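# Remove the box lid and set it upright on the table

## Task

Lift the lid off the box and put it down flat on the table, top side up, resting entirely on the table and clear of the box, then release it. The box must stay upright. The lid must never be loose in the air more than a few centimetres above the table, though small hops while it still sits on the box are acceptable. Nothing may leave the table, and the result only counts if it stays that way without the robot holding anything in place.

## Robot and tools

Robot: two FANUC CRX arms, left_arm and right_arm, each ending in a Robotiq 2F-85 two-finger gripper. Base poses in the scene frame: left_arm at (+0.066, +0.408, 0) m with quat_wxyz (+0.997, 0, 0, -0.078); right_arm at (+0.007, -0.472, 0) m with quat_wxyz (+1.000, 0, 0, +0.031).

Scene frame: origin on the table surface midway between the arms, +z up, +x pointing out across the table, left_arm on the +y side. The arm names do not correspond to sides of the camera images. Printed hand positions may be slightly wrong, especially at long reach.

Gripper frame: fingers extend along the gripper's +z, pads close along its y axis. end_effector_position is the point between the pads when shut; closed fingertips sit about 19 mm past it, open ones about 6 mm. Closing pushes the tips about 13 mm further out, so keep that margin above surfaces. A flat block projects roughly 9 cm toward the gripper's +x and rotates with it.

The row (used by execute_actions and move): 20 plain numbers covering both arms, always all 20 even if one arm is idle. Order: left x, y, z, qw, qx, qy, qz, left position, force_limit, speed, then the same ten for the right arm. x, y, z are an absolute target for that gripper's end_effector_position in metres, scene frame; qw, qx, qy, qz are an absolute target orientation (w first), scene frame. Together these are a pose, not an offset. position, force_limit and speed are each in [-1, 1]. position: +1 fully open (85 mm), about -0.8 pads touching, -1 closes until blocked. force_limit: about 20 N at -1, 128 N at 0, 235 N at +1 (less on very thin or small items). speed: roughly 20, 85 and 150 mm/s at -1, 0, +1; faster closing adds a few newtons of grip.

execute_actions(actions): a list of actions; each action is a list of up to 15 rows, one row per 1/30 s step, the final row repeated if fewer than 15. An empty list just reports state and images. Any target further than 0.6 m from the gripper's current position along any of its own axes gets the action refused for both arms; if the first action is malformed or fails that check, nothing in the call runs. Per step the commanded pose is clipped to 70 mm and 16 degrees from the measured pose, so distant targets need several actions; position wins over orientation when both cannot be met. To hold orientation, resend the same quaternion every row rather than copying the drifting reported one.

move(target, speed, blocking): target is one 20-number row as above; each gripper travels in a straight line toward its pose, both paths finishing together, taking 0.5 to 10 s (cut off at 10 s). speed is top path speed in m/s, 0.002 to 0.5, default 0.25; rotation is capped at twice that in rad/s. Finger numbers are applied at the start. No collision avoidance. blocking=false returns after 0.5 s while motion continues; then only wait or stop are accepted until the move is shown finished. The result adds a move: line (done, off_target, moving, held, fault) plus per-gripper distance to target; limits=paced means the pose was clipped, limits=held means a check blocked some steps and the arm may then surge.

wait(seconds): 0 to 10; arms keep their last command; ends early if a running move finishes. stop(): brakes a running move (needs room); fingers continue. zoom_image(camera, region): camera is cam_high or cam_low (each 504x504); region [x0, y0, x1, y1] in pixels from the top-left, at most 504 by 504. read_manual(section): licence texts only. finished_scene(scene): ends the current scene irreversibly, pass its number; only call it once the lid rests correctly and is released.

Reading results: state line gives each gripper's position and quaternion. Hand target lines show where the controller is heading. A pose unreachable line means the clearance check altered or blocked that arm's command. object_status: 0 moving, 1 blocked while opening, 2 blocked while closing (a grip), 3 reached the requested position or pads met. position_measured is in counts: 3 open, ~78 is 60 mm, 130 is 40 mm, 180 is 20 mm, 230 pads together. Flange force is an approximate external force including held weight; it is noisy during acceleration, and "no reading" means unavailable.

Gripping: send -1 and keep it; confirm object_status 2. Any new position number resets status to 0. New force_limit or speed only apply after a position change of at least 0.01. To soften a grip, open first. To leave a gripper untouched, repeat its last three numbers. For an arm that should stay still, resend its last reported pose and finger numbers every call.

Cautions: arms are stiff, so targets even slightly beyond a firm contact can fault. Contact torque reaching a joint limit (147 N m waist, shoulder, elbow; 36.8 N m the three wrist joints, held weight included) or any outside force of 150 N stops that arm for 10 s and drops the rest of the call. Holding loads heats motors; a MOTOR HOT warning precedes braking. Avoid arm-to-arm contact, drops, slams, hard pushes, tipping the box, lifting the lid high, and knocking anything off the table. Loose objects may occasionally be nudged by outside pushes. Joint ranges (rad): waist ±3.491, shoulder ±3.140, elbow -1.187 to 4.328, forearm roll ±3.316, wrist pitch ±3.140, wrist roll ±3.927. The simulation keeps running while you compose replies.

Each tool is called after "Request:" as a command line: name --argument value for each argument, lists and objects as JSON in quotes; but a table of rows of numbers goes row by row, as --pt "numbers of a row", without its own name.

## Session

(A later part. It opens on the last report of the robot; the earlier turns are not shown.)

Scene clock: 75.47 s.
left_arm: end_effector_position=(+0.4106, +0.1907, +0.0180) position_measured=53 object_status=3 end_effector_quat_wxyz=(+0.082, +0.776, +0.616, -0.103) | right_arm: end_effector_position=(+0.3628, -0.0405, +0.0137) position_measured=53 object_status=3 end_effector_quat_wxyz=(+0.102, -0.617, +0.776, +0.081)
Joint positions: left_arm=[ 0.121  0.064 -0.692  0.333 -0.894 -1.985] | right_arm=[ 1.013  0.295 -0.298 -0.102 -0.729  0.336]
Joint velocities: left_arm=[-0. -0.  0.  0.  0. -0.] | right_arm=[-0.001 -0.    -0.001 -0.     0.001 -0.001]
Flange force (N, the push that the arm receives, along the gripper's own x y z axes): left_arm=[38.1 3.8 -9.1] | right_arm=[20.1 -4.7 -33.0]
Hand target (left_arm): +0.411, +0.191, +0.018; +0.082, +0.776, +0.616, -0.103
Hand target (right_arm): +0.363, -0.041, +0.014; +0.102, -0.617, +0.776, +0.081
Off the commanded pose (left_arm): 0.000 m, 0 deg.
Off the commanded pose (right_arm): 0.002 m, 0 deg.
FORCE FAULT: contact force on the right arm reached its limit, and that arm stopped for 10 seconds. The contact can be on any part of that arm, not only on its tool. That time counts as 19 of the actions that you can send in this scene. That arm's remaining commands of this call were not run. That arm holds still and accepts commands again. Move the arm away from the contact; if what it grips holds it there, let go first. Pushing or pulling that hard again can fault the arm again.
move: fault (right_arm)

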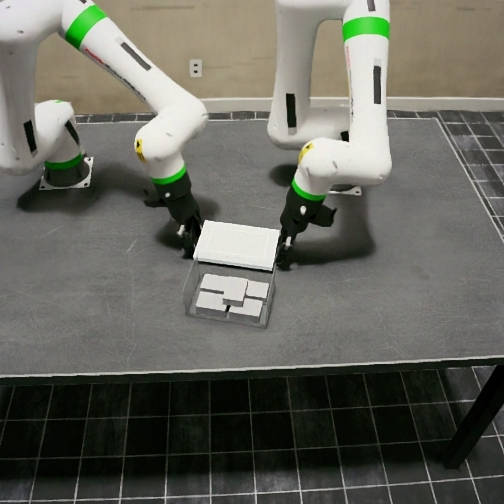

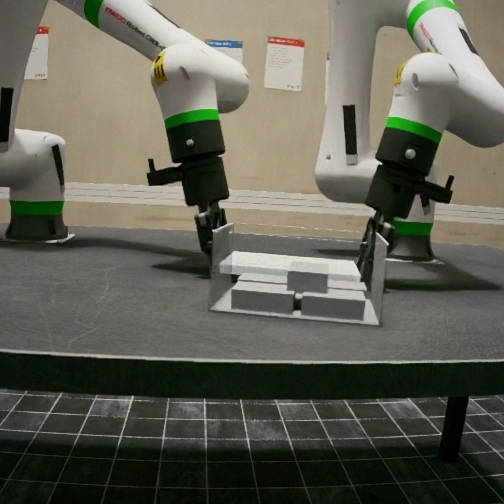

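The right gripper pressed into the table and faulted (contact at z≈0.0145). I'll release by spreading the arms slowly.

Request:
move --target '[0.4125,0.199,0.018,0.0815,0.776,0.616,-0.1026,0.6,0,0,0.361,-0.048,0.0165,-0.1026,0.616,-0.776,-0.0815,0.6,0,0]' --speed 0.01

Request:
move --target '[0.42,0.235,0.07,0.0815,0.776,0.616,-0.1026,0.6,0,0,0.353,-0.085,0.07,-0.1026,0.616,-0.776,-0.0815,0.6,0,0]' --speed 0.15

Request:
zoom_image --camera "cam_high" --region '[140, 190, 340, 340]'

Scene clock: 79.10 s.
left_arm: end_effector_position=(+0.4125, +0.1990, +0.0180) position_measured=53 object_status=3 end_effector_quat_wxyz=(+0.082, +0.776, +0.616, -0.103) | right_arm: end_effector_position=(+0.3610, -0.0480, +0.0165) position_measured=53 object_status=3 end_effector_quat_wxyz=(+0.103, -0.616, +0.776, +0.082)
Joint positions: left_arm=[ 0.144  0.062 -0.694  0.33  -0.9   -2.005] | right_arm=[ 1.008  0.275 -0.316 -0.105 -0.728  0.341]
Joint velocities: left_arm=[ 0.     0.     0.     0.     0.    -0.001] | right_arm=[-0.     0.     0.    -0.001  0.    -0.001]
Flange force (N, the push that the arm receives, along the gripper's own x y z axes): left_arm=[3.8 5.0 0.0] | right_arm=[-2.2 -2.9 -1.1]
Hand target (left_arm): +0.413, +0.199, +0.018; +0.082, +0.776, +0.616, -0.103
Hand target (right_arm): +0.361, -0.048, +0.017; +0.103, -0.616, +0.776, +0.082
Off the commanded pose (left_arm): 0.000 m, 0 deg.
Off the commanded pose (right_arm): 0.000 m, 0 deg.
move: done

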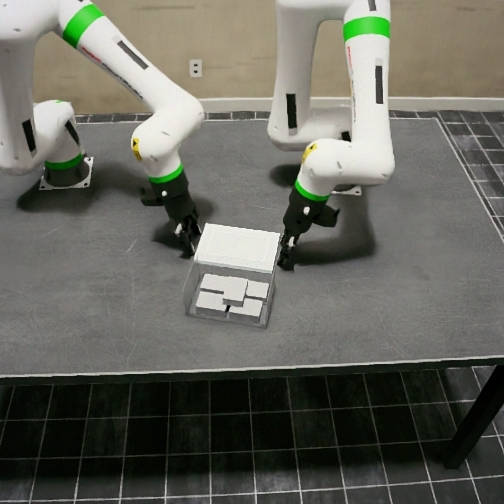

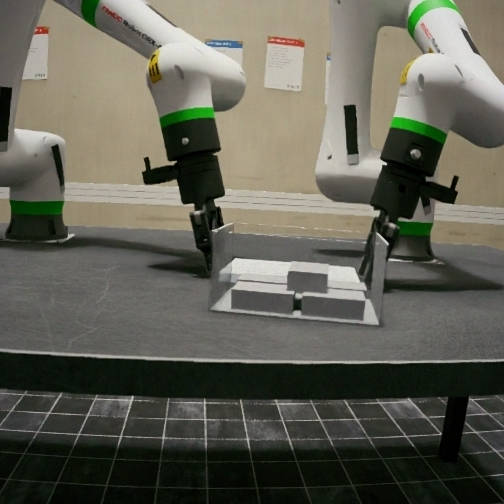

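Scene clock: 79.87 s.
left_arm: end_effector_position=(+0.4199, +0.2351, +0.0700) position_measured=53 object_status=3 end_effector_quat_wxyz=(+0.081, +0.776, +0.616, -0.103) | right_arm: end_effector_position=(+0.3529, -0.0850, +0.0700) position_measured=53 object_status=3 end_effector_quat_wxyz=(+0.103, -0.616, +0.776, +0.082)
Joint positions: left_arm=[ 0.247 -0.03  -0.63   0.285 -1.072 -2.04 ] | right_arm=[ 0.983  0.127 -0.351 -0.102 -0.843  0.355]
Joint velocities: left_arm=[ 0.    -0.001  0.001 -0.    -0.     0.002] | right_arm=[-0.001  0.001 -0.001 -0.    -0.    -0.   ]
Flange force (N, the push that the arm receives, along the gripper's own x y z axes): left_arm=[3.3 4.5 -1.1] | right_arm=[1.0 -1.9 -3.3]
Hand target (left_arm): +0.420, +0.235, +0.070; +0.081, +0.776, +0.616, -0.103
Hand target (right_arm): +0.353, -0.085, +0.070; +0.103, -0.616, +0.776, +0.082
Off the commanded pose (left_arm): 0.000 m, 0 deg.
Off the commanded pose (right_arm): 0.000 m, 0 deg.
move: done

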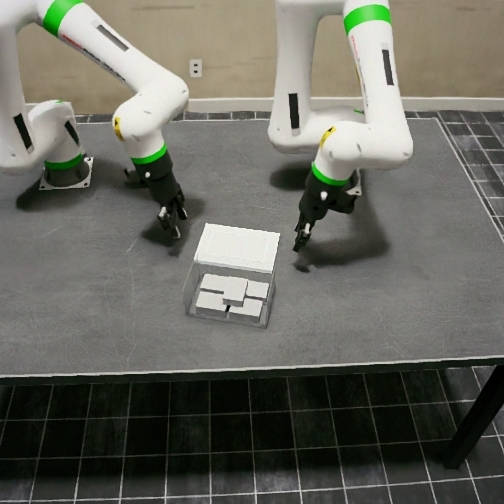

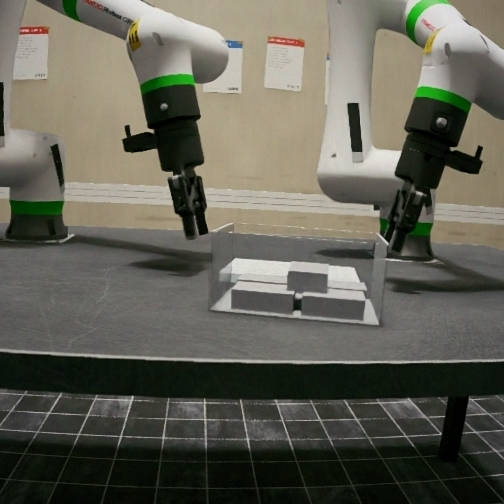

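Region (140, 190, 340, 340) of cam_high's 504x504 image, scaled by 2.520, with more detail than that image has; it fills the top 378 rows of this view, and the rest is white.

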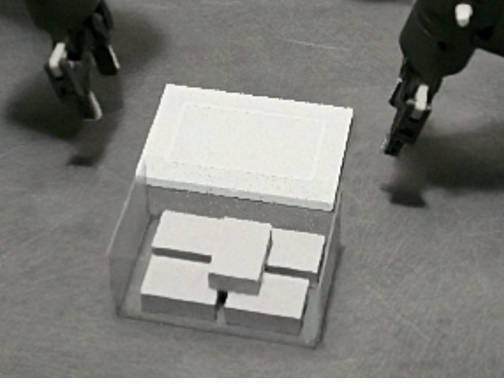

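Request:
finished_scene --scene 1

The scene is finished: the task was done.


## Next scene

The same job, from a new start.

Request:
execute_actions --actions '[]'

Scene clock: 0.00 s.
left_arm: end_effector_position=(+0.5602, +0.3298, +0.2948) position_measured=3 object_status=3 end_effector_quat_wxyz=(+0.001, +0.080, +0.997, +0.000) | right_arm: end_effector_position=(+0.4367, -0.4907, +0.1591) position_measured=3 object_status=3 end_effector_quat_wxyz=(+0.596, +0.724, -0.202, +0.283)
Joint positions: left_arm=[ 0.262  0.131  0.193 -0.    -1.631 -0.265] | right_arm=[ 0.777  0.495 -0.633  0.906 -1.717  1.203]
Joint velocities: left_arm=[ 0. -0. -0. -0.  0. -0.] | right_arm=[ 0.    -0.     0.001 -0.    -0.     0.001]
Flange force (N, the push that the arm receives, along the gripper's own x y z axes): no reading
Hand target (left_arm): +0.560, +0.330, +0.295; +0.001, +0.080, +0.997, +0.000
Hand target (right_arm): +0.437, -0.491, +0.159; +0.596, +0.724, -0.202, +0.283

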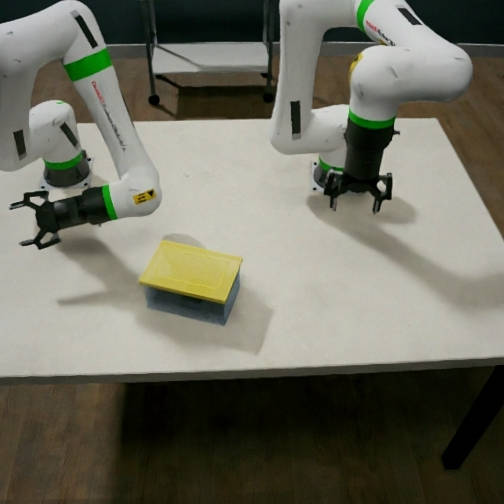

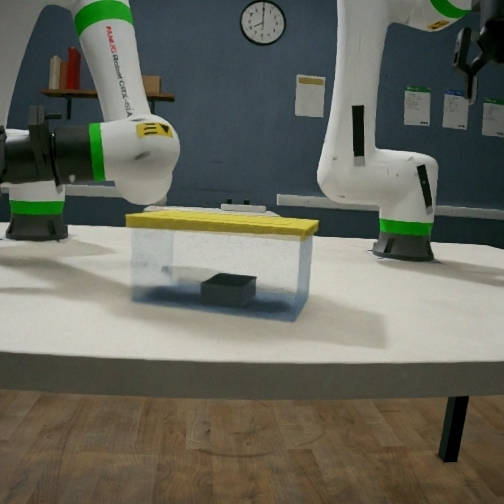

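Request:
zoom_image --camera "cam_high" --region '[120, 225, 260, 335]'

Request:
zoom_image --camera "cam_low" --region '[110, 190, 330, 330]'

Region (120, 225, 260, 335) of cam_high's 504x504 image, scaled by 3.600, with more detail than that image has; it fills the top 396 rows of this view, and the rest is white.

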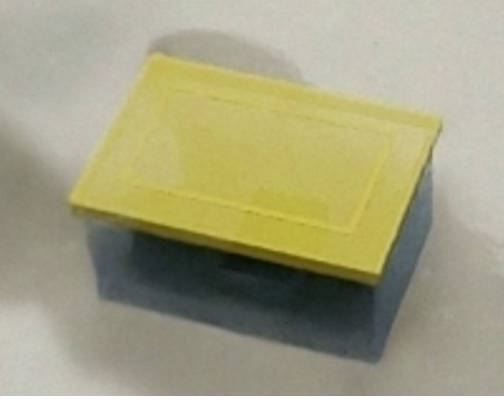

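Region (110, 190, 330, 330) of cam_low's 504x504 image, scaled by 2.291, with more detail than that image has; it fills the top 321 rows of this view, and the rest is white.

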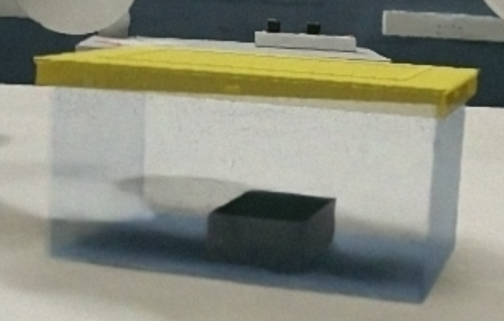

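Request:
move --target '[0.62,0.14,0.2,0.077,0.802,0.583,-0.106,0.6,0,0,0.44,-0.36,0.27,-0.106,0.583,-0.802,-0.077,0.6,0,0]' --speed 0.4

Request:
move --target '[0.613,0.10,0.115,0.077,0.802,0.583,-0.106,0.6,0,0,0.52,-0.185,0.11,-0.106,0.583,-0.802,-0.077,0.6,0,0]' --speed 0.25

Request:
zoom_image --camera "cam_low" --region '[60, 140, 380, 330]'

Request:
zoom_image --camera "cam_high" --region '[90, 205, 290, 335]'

Scene clock: 12.20 s.
left_arm: end_effector_position=(+0.6199, +0.1398, +0.2000) position_measured=53 object_status=3 end_effector_quat_wxyz=(+0.077, +0.802, +0.583, -0.106) | right_arm: end_effector_position=(+0.4409, -0.3593, +0.2707) position_measured=53 object_status=3 end_effector_quat_wxyz=(+0.105, -0.582, +0.802, +0.077)
Joint positions: left_arm=[ 0.05   0.422  0.235  0.26  -1.443 -1.818] | right_arm=[ 0.335 -0.102 -0.065 -0.2   -1.438  0.868]
Joint velocities: left_arm=[-0.     0.001  0.001 -0.     0.     0.001] | right_arm=[-0.002 -0.001  0.001 -0.001 -0.001 -0.   ]
Flange force (N, the push that the arm receives, along the gripper's own x y z axes): left_arm=[1.6 4.1 -2.0] | right_arm=[-2.6 -0.3 0.0]
Hand target (left_arm): +0.620, +0.140, +0.200; +0.077, +0.802, +0.583, -0.106
Hand target (right_arm): +0.441, -0.359, +0.271; +0.105, -0.582, +0.802, +0.077
Off the commanded pose (left_arm): 0.000 m, 0 deg.
Off the commanded pose (right_arm): 0.001 m, 0 deg.
move: done

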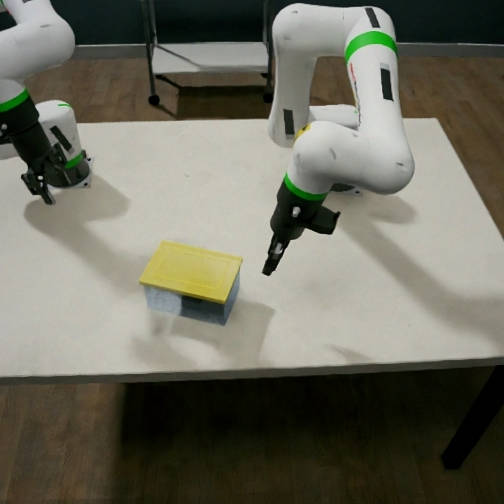

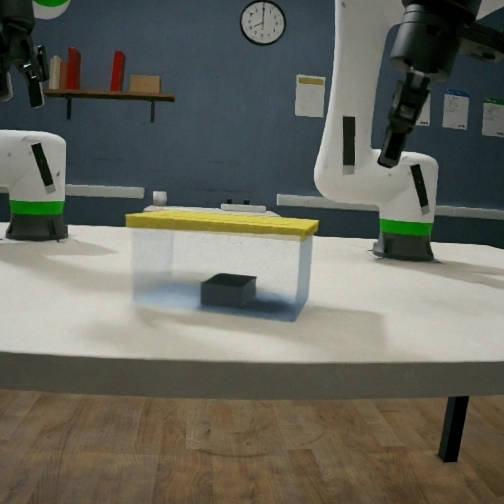

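Scene clock: 13.57 s.
left_arm: end_effector_position=(+0.6131, +0.0999, +0.1150) position_measured=53 object_status=3 end_effector_quat_wxyz=(+0.077, +0.802, +0.583, -0.106) | right_arm: end_effector_position=(+0.5204, -0.1853, +0.1100) position_measured=53 object_status=3 end_effector_quat_wxyz=(+0.106, -0.583, +0.802, +0.077)
Joint positions: left_arm=[-0.018  0.482  0.116  0.274 -1.253 -1.802] | right_arm=[ 0.584  0.278 -0.043 -0.174 -1.039  0.683]
Joint velocities: left_arm=[-0.  0. -0. -0. -0.  0.] | right_arm=[ 0.001  0.003  0.    -0.001 -0.001  0.   ]
Flange force (N, the push that the arm receives, along the gripper's own x y z axes): left_arm=[1.2 6.3 -2.0] | right_arm=[0.4 -0.7 -3.0]
Hand target (left_arm): +0.613, +0.100, +0.115; +0.077, +0.802, +0.583, -0.106
Hand target (right_arm): +0.520, -0.185, +0.110; +0.106, -0.583, +0.802, +0.077
Off the commanded pose (left_arm): 0.000 m, 0 deg.
Off the commanded pose (right_arm): 0.000 m, 0 deg.
move: done

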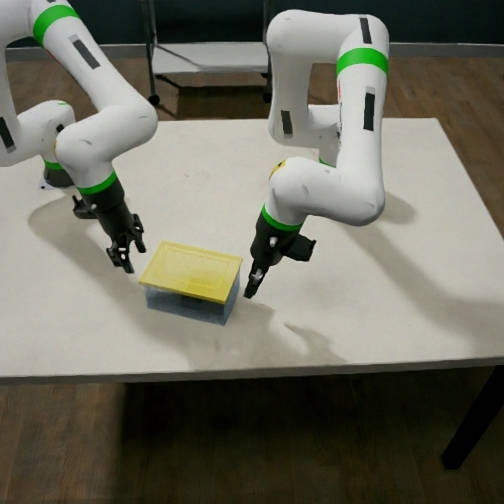

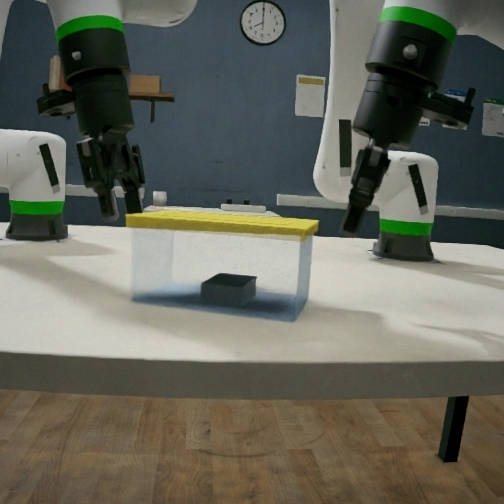

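Region (60, 140, 380, 330) of cam_low's 504x504 image, scaled by 1.575, with more detail than that image has; it fills the top 299 rows of this view, and the rest is white.

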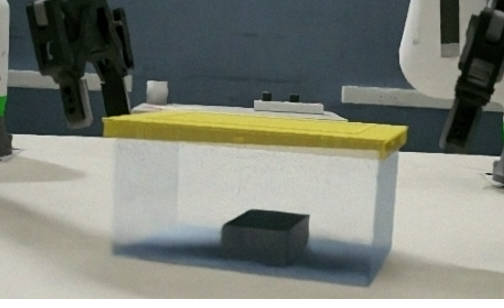

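Region (90, 205, 290, 335) of cam_high's 504x504 image, scaled by 2.520, with more detail than that image has; it fills the top 328 rows of this view, and the rest is white.

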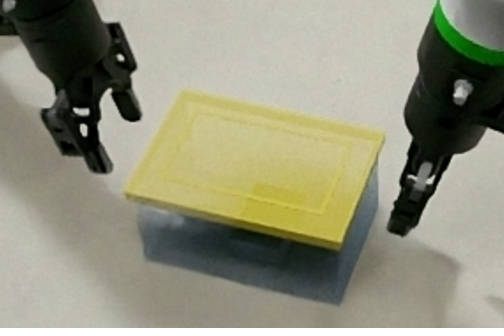

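Request:
move --target '[0.6056,0.0772,0.108,0.077,0.802,0.583,-0.106,0.6,0,0,0.5262,-0.166,0.104,-0.106,0.583,-0.802,-0.077,0.6,0,0]' --speed 0.04

Request:
zoom_image --camera "cam_low" --region '[60, 140, 380, 330]'

Request:
zoom_image --camera "cam_high" --region '[90, 205, 290, 335]'

Scene clock: 18.20 s.
left_arm: end_effector_position=(+0.6056, +0.0772, +0.1080) position_measured=53 object_status=3 end_effector_quat_wxyz=(+0.077, +0.802, +0.583, -0.106) | right_arm: end_effector_position=(+0.5262, -0.1660, +0.1040) position_measured=53 object_status=3 end_effector_quat_wxyz=(+0.106, -0.583, +0.802, +0.077)
Joint positions: left_arm=[-0.058  0.492  0.112  0.278 -1.23  -1.768] | right_arm=[ 0.607  0.314 -0.013 -0.169 -1.03   0.66 ]
Joint velocities: left_arm=[-0.    -0.001 -0.     0.001  0.    -0.   ] | right_arm=[0.001 0.002 0.    0.    0.    0.   ]
Flange force (N, the push that the arm receives, along the gripper's own x y z axes): left_arm=[1.4 5.9 -1.6] | right_arm=[-0.5 -2.3 -1.9]
Hand target (left_arm): +0.606, +0.077, +0.108; +0.077, +0.802, +0.583, -0.106
Hand target (right_arm): +0.526, -0.166, +0.104; +0.106, -0.583, +0.802, +0.077
Off the commanded pose (left_arm): 0.000 m, 0 deg.
Off the commanded pose (right_arm): 0.000 m, 0 deg.
move: done

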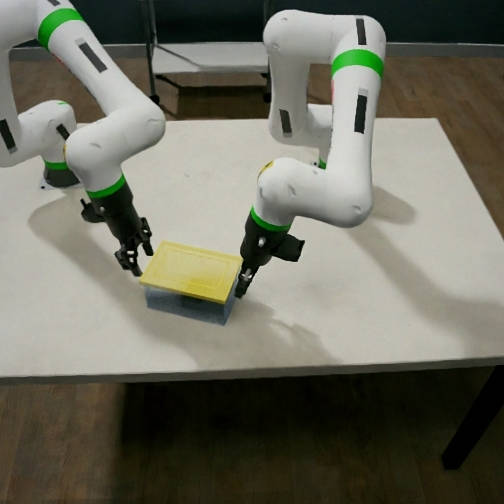

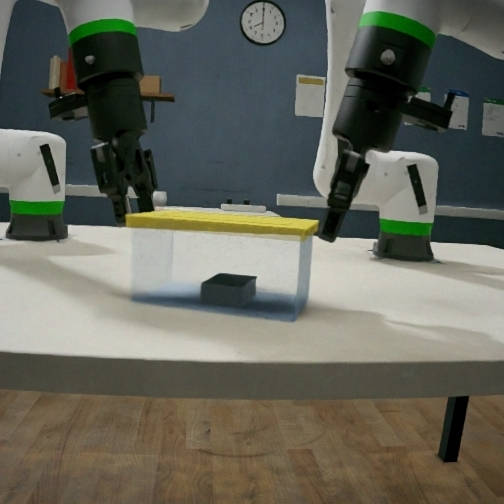

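Region (60, 140, 380, 330) of cam_low's 504x504 image, scaled by 1.575, with more detail than that image has; it fills the top 299 rows of this view, and the rest is white.

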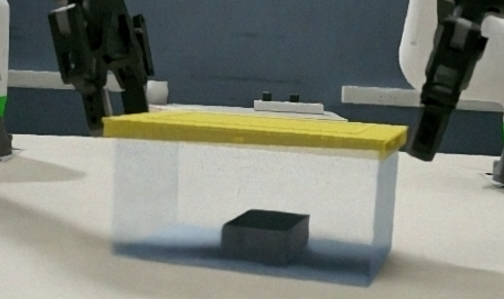

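Region (90, 205, 290, 335) of cam_high's 504x504 image, scaled by 2.520, with more detail than that image has; it fills the top 328 rows of this view, and the rest is white.

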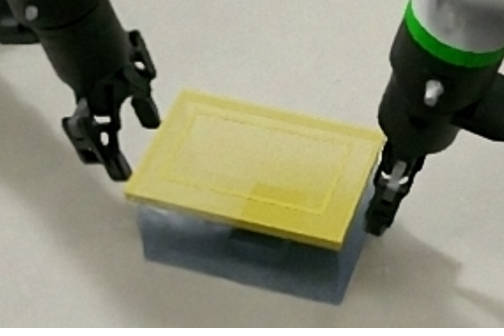

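Request:
move --target '[0.6031,0.0696,0.108,0.077,0.802,0.583,-0.106,0.6,0,0,0.5284,-0.1593,0.102,-0.106,0.583,-0.802,-0.077,0.6,0,0]' --speed 0.012

Request:
zoom_image --camera "cam_low" --region '[60, 140, 380, 330]'

Request:
zoom_image --camera "cam_high" --region '[90, 205, 290, 335]'

Scene clock: 22.57 s.
left_arm: end_effector_position=(+0.6031, +0.0696, +0.1080) position_measured=53 object_status=3 end_effector_quat_wxyz=(+0.077, +0.802, +0.583, -0.106) | right_arm: end_effector_position=(+0.5284, -0.1593, +0.1020) position_measured=53 object_status=3 end_effector_quat_wxyz=(+0.106, -0.583, +0.802, +0.077)
Joint positions: left_arm=[-0.071  0.494  0.115  0.278 -1.227 -1.756] | right_arm=[ 0.614  0.327 -0.001 -0.167 -1.027  0.652]
Joint velocities: left_arm=[-0.     0.     0.001  0.    -0.     0.001] | right_arm=[-0.     0.001 -0.001 -0.001 -0.     0.001]
Flange force (N, the push that the arm receives, along the gripper's own x y z axes): left_arm=[5.1 5.6 -3.6] | right_arm=[8.0 -0.4 -4.3]
Hand target (left_arm): +0.603, +0.070, +0.108; +0.077, +0.802, +0.583, -0.106
Hand target (right_arm): +0.528, -0.159, +0.102; +0.106, -0.583, +0.802, +0.077
Off the commanded pose (left_arm): 0.000 m, 0 deg.
Off the commanded pose (right_arm): 0.000 m, 0 deg.
move: done

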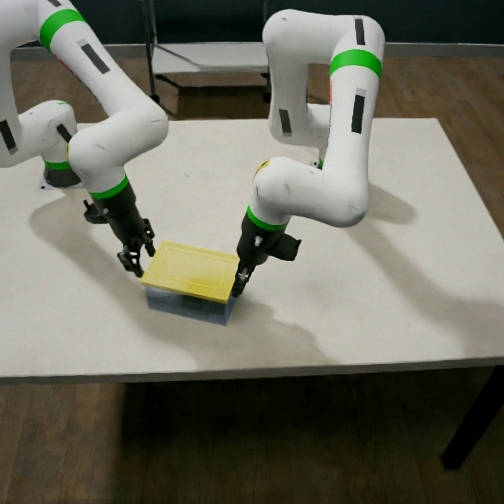

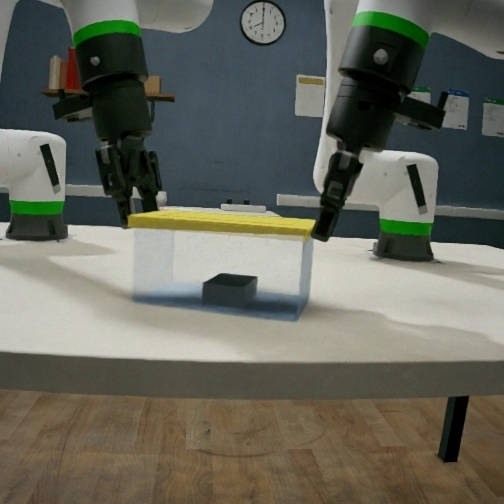

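Region (60, 140, 380, 330) of cam_low's 504x504 image, scaled by 1.575, with more detail than that image has; it fills the top 299 rows of this view, and the rest is white.

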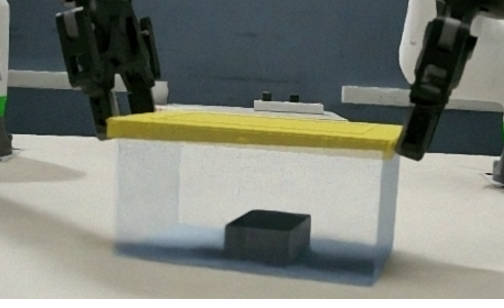

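Region (90, 205, 290, 335) of cam_high's 504x504 image, scaled by 2.520, with more detail than that image has; it fills the top 328 rows of this view, and the rest is white.

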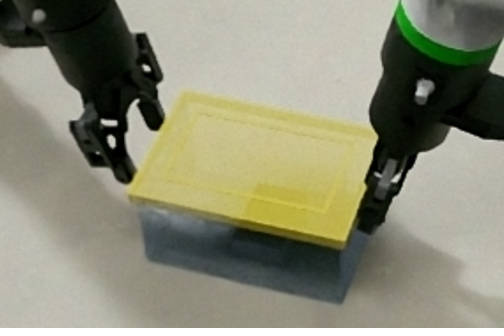

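Both touching, the box is self-aligning. Another 2.5 mm.

Request:
move --target '[0.6026,0.0682,0.108,0.077,0.802,0.583,-0.106,0.6,0,0,0.5287,-0.1583,0.102,-0.106,0.583,-0.802,-0.077,0.6,0,0]' --speed 0.005

Scene clock: 24.73 s.
left_arm: end_effector_position=(+0.6026, +0.0683, +0.1080) position_measured=53 object_status=3 end_effector_quat_wxyz=(+0.077, +0.802, +0.583, -0.106) | right_arm: end_effector_position=(+0.5287, -0.1584, +0.1020) position_measured=53 object_status=3 end_effector_quat_wxyz=(+0.106, -0.583, +0.802, +0.077)
Joint positions: left_arm=[-0.074  0.494  0.115  0.278 -1.227 -1.753] | right_arm=[ 0.615  0.329  0.001 -0.167 -1.028  0.651]
Joint velocities: left_arm=[-0.     0.     0.    -0.     0.     0.001] | right_arm=[-0. -0.  0.  0.  0.  0.]
Flange force (N, the push that the arm receives, along the gripper's own x y z axes): left_arm=[39.9 -1.8 -23.1] | right_arm=[34.4 -3.5 -18.0]
Hand target (left_arm): +0.603, +0.068, +0.108; +0.077, +0.802, +0.583, -0.106
Hand target (right_arm): +0.529, -0.158, +0.102; +0.106, -0.583, +0.802, +0.077
Off the commanded pose (left_arm): 0.000 m, 0 deg.
Off the commanded pose (right_arm): 0.000 m, 0 deg.
move: done

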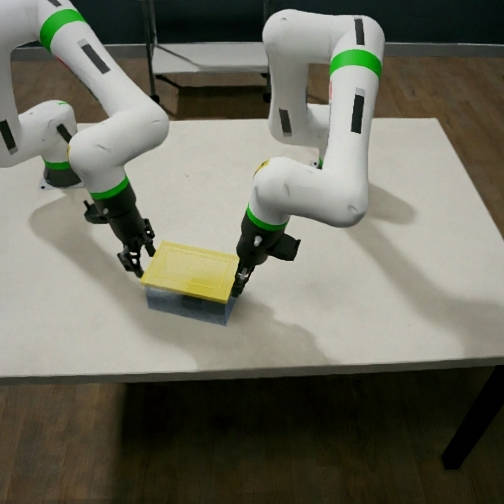

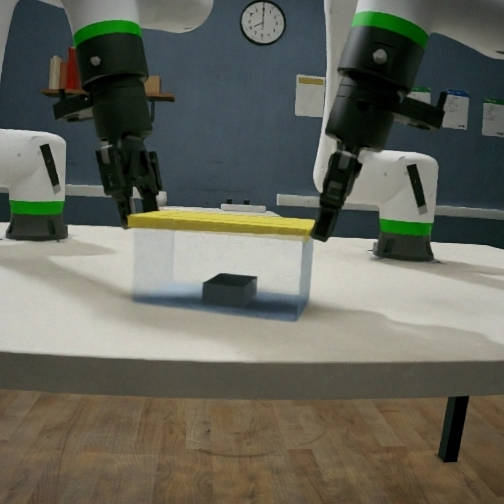

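Request:
move --target '[0.6025,0.0679,0.138,0.077,0.802,0.583,-0.106,0.6,0,0,0.5288,-0.158,0.132,-0.106,0.583,-0.802,-0.077,0.6,0,0]' --speed 0.03

Request:
zoom_image --camera "cam_low" --region '[60, 120, 380, 310]'

Scene clock: 27.97 s.
left_arm: end_effector_position=(+0.6024, +0.0679, +0.1380) position_measured=53 object_status=3 end_effector_quat_wxyz=(+0.077, +0.802, +0.583, -0.106) | right_arm: end_effector_position=(+0.5288, -0.1580, +0.1320) position_measured=53 object_status=3 end_effector_quat_wxyz=(+0.106, -0.583, +0.802, +0.077)
Joint positions: left_arm=[-0.074  0.474  0.16   0.273 -1.289 -1.735] | right_arm=[ 0.616  0.305  0.041 -0.161 -1.091  0.638]
Joint velocities: left_arm=[ 0.     0.     0.     0.    -0.    -0.001] | right_arm=[ 0.001  0.001  0.002  0.     0.001 -0.001]
Flange force (N, the push that the arm receives, along the gripper's own x y z axes): left_arm=[49.9 -4.7 -15.7] | right_arm=[47.2 -6.6 -11.3]
Hand target (left_arm): +0.602, +0.068, +0.138; +0.077, +0.802, +0.583, -0.106
Hand target (right_arm): +0.529, -0.158, +0.132; +0.106, -0.583, +0.802, +0.077
Off the commanded pose (left_arm): 0.000 m, 0 deg.
Off the commanded pose (right_arm): 0.000 m, 0 deg.
move: done

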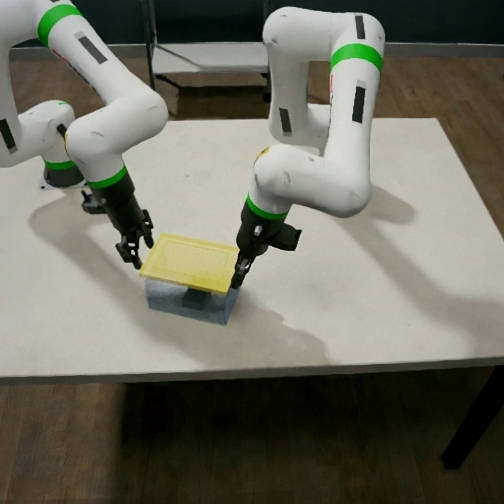

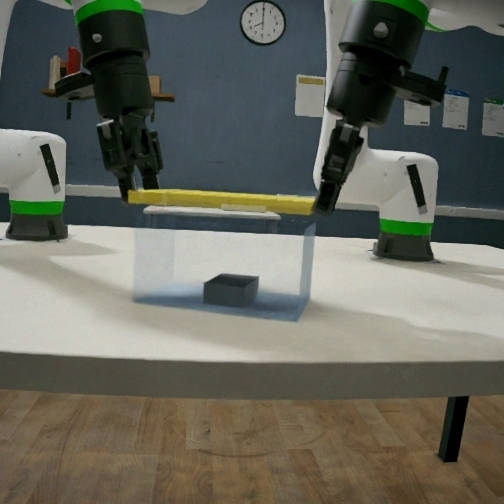

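Region (60, 120, 380, 310) of cam_low's 504x504 image, scaled by 1.575, with more detail than that image has; it fills the top 299 rows of this view, and the rest is white.

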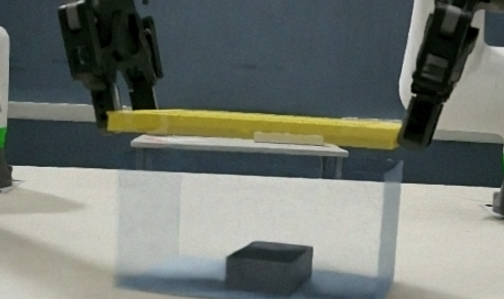

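Request:
move --target '[0.4175,0.1279,0.142,0.077,0.802,0.583,-0.106,0.6,0,0,0.3438,-0.098,0.136,-0.106,0.583,-0.802,-0.077,0.6,0,0]' --speed 0.07

Scene clock: 32.40 s.
left_arm: end_effector_position=(+0.4177, +0.1282, +0.1419) position_measured=53 object_status=3 end_effector_quat_wxyz=(+0.077, +0.802, +0.583, -0.106) | right_arm: end_effector_position=(+0.3437, -0.0975, +0.1360) position_measured=53 object_status=3 end_effector_quat_wxyz=(+0.106, -0.583, +0.802, +0.077)
Joint positions: left_arm=[-0.035  0.003 -0.414  0.28  -1.201 -1.801] | right_arm=[ 1.005  0.009 -0.321 -0.06  -0.983  0.217]
Joint velocities: left_arm=[ 0.    -0.001 -0.    -0.001 -0.    -0.001] | right_arm=[ 0.001 -0.002  0.     0.    -0.001  0.001]
Flange force (N, the push that the arm receives, along the gripper's own x y z axes): left_arm=[52.0 -1.9 -16.8] | right_arm=[56.9 -5.5 -10.5]
Hand target (left_arm): +0.418, +0.128, +0.142; +0.077, +0.802, +0.583, -0.106
Hand target (right_arm): +0.344, -0.097, +0.136; +0.106, -0.583, +0.802, +0.077
Off the commanded pose (left_arm): 0.000 m, 0 deg.
Off the commanded pose (right_arm): 0.001 m, 0 deg.
move: done

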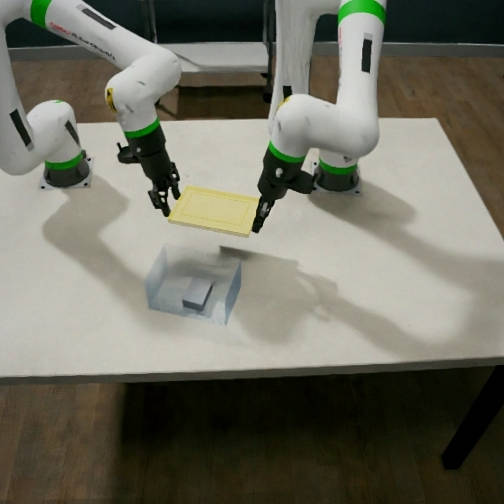

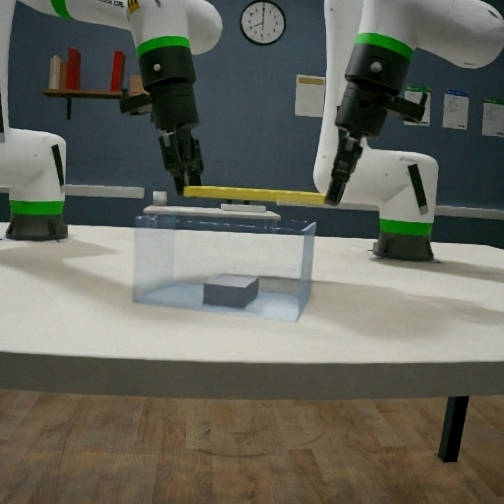

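Request:
move --target '[0.4175,0.1279,0.0215,0.077,0.802,0.583,-0.106,0.6,0,0,0.3438,-0.098,0.018,-0.106,0.583,-0.802,-0.077,0.6,0,0]' --speed 0.06

Request:
zoom_image --camera "cam_low" --region '[120, 180, 380, 330]'

Scene clock: 36.87 s.
left_arm: end_effector_position=(+0.4178, +0.1279, +0.0214) position_measured=53 object_status=3 end_effector_quat_wxyz=(+0.077, +0.802, +0.583, -0.106) | right_arm: end_effector_position=(+0.3439, -0.0981, +0.0180) position_measured=53 object_status=3 end_effector_quat_wxyz=(+0.106, -0.583, +0.802, +0.077)
Joint positions: left_arm=[-0.041  0.152 -0.584  0.337 -0.895 -1.907] | right_arm=[ 1.004  0.158 -0.467 -0.077 -0.689  0.243]
Joint velocities: left_arm=[ 0.    -0.     0.    -0.     0.    -0.001] | right_arm=[-0.     0.001  0.001 -0.    -0.     0.001]
Flange force (N, the push that the arm receives, along the gripper's own x y z axes): left_arm=[46.4 -0.5 -12.3] | right_arm=[46.6 -4.7 -9.4]
Hand target (left_arm): +0.418, +0.128, +0.021; +0.077, +0.802, +0.583, -0.106
Hand target (right_arm): +0.344, -0.098, +0.018; +0.106, -0.583, +0.802, +0.077
Off the commanded pose (left_arm): 0.000 m, 0 deg.
Off the commanded pose (right_arm): 0.000 m, 0 deg.
move: done

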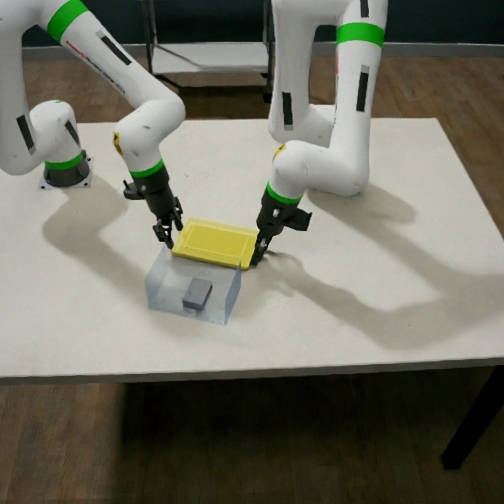

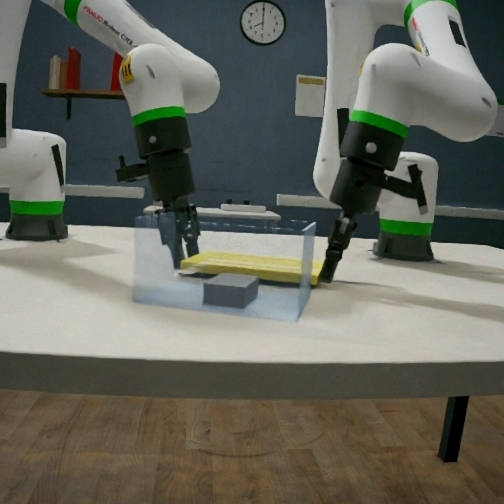

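Region (120, 180, 380, 330) of cam_low's 504x504 image, scaled by 1.938, with more detail than that image has; it fills the top 291 rows of this view, and the rest is white.

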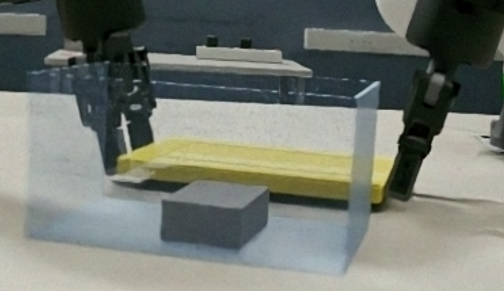

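Within a few mm of the table; release.

Request:
move --target '[0.42,0.1355,0.020,0.077,0.802,0.583,-0.106,0.6,0,0,0.3413,-0.1056,0.017,-0.106,0.583,-0.802,-0.077,0.6,0,0]' --speed 0.012

Request:
move --target '[0.43,0.165,0.06,0.077,0.802,0.583,-0.106,0.6,0,0,0.331,-0.135,0.06,-0.106,0.583,-0.802,-0.077,0.6,0,0]' --speed 0.15

Scene clock: 39.67 s.
left_arm: end_effector_position=(+0.4200, +0.1355, +0.0200) position_measured=53 object_status=3 end_effector_quat_wxyz=(+0.077, +0.802, +0.583, -0.106) | right_arm: end_effector_position=(+0.3413, -0.1056, +0.0170) position_measured=53 object_status=3 end_effector_quat_wxyz=(+0.106, -0.583, +0.802, +0.077)
Joint positions: left_arm=[-0.021  0.151 -0.589  0.336 -0.896 -1.926] | right_arm=[ 1.001  0.144 -0.486 -0.079 -0.684  0.249]
Joint velocities: left_arm=[ 0.     0.     0.     0.001 -0.     0.003] | right_arm=[-0.001 -0.001 -0.001  0.001 -0.001  0.001]
Flange force (N, the push that the arm receives, along the gripper's own x y z axes): left_arm=[1.8 5.6 -0.7] | right_arm=[-0.6 -2.9 -2.2]
Hand target (left_arm): +0.420, +0.136, +0.020; +0.077, +0.802, +0.583, -0.106
Hand target (right_arm): +0.341, -0.106, +0.017; +0.106, -0.583, +0.802, +0.077
Off the commanded pose (left_arm): 0.000 m, 0 deg.
Off the commanded pose (right_arm): 0.000 m, 0 deg.
move: done

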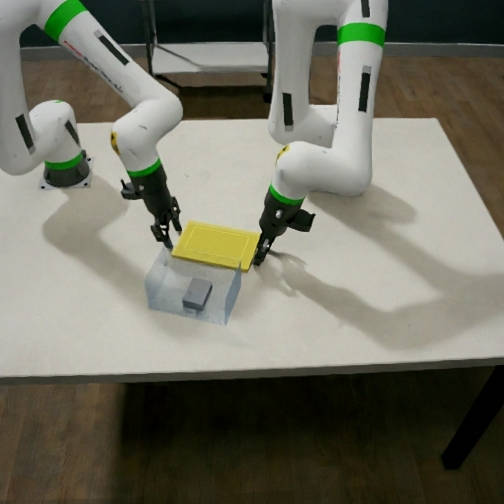

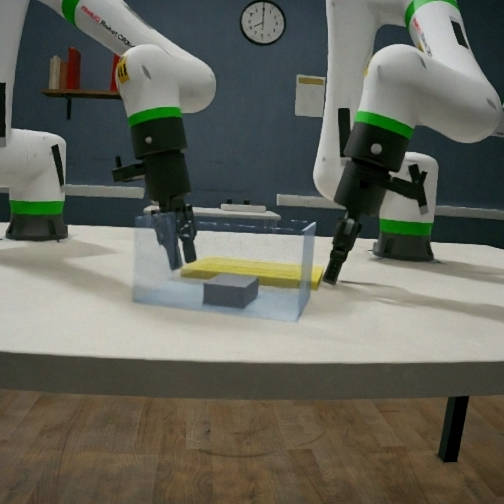

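Scene clock: 40.40 s.
left_arm: end_effector_position=(+0.4299, +0.1651, +0.0600) position_measured=53 object_status=3 end_effector_quat_wxyz=(+0.077, +0.802, +0.583, -0.106) | right_arm: end_effector_position=(+0.3309, -0.1349, +0.0600) position_measured=53 object_status=3 end_effector_quat_wxyz=(+0.106, -0.583, +0.802, +0.077)
Joint positions: left_arm=[ 0.058  0.082 -0.546  0.302 -1.021 -1.954] | right_arm=[ 0.987  0.009 -0.513 -0.076 -0.793  0.255]
Joint velocities: left_arm=[ 0.    -0.001 -0.    -0.    -0.    -0.001] | right_arm=[-0.    -0.001  0.002  0.     0.001  0.   ]
Flange force (N, the push that the arm receives, along the gripper's own x y z axes): left_arm=[3.1 4.1 -0.8] | right_arm=[0.4 -5.5 1.6]
Hand target (left_arm): +0.430, +0.165, +0.060; +0.077, +0.802, +0.583, -0.106
Hand target (right_arm): +0.331, -0.135, +0.060; +0.106, -0.583, +0.802, +0.077
Off the commanded pose (left_arm): 0.000 m, 0 deg.
Off the commanded pose (right_arm): 0.000 m, 0 deg.
move: done

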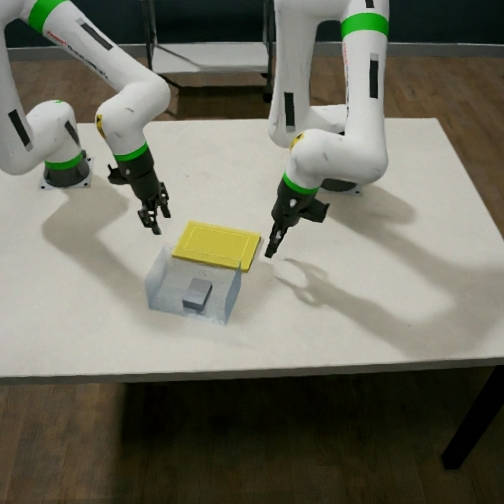

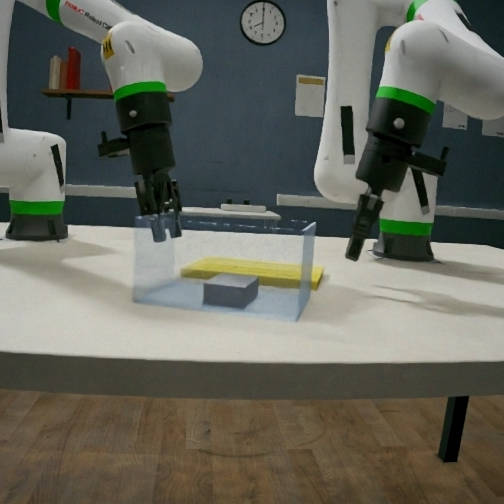

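Request:
finished_scene --scene 2

The scene is finished: the task was done.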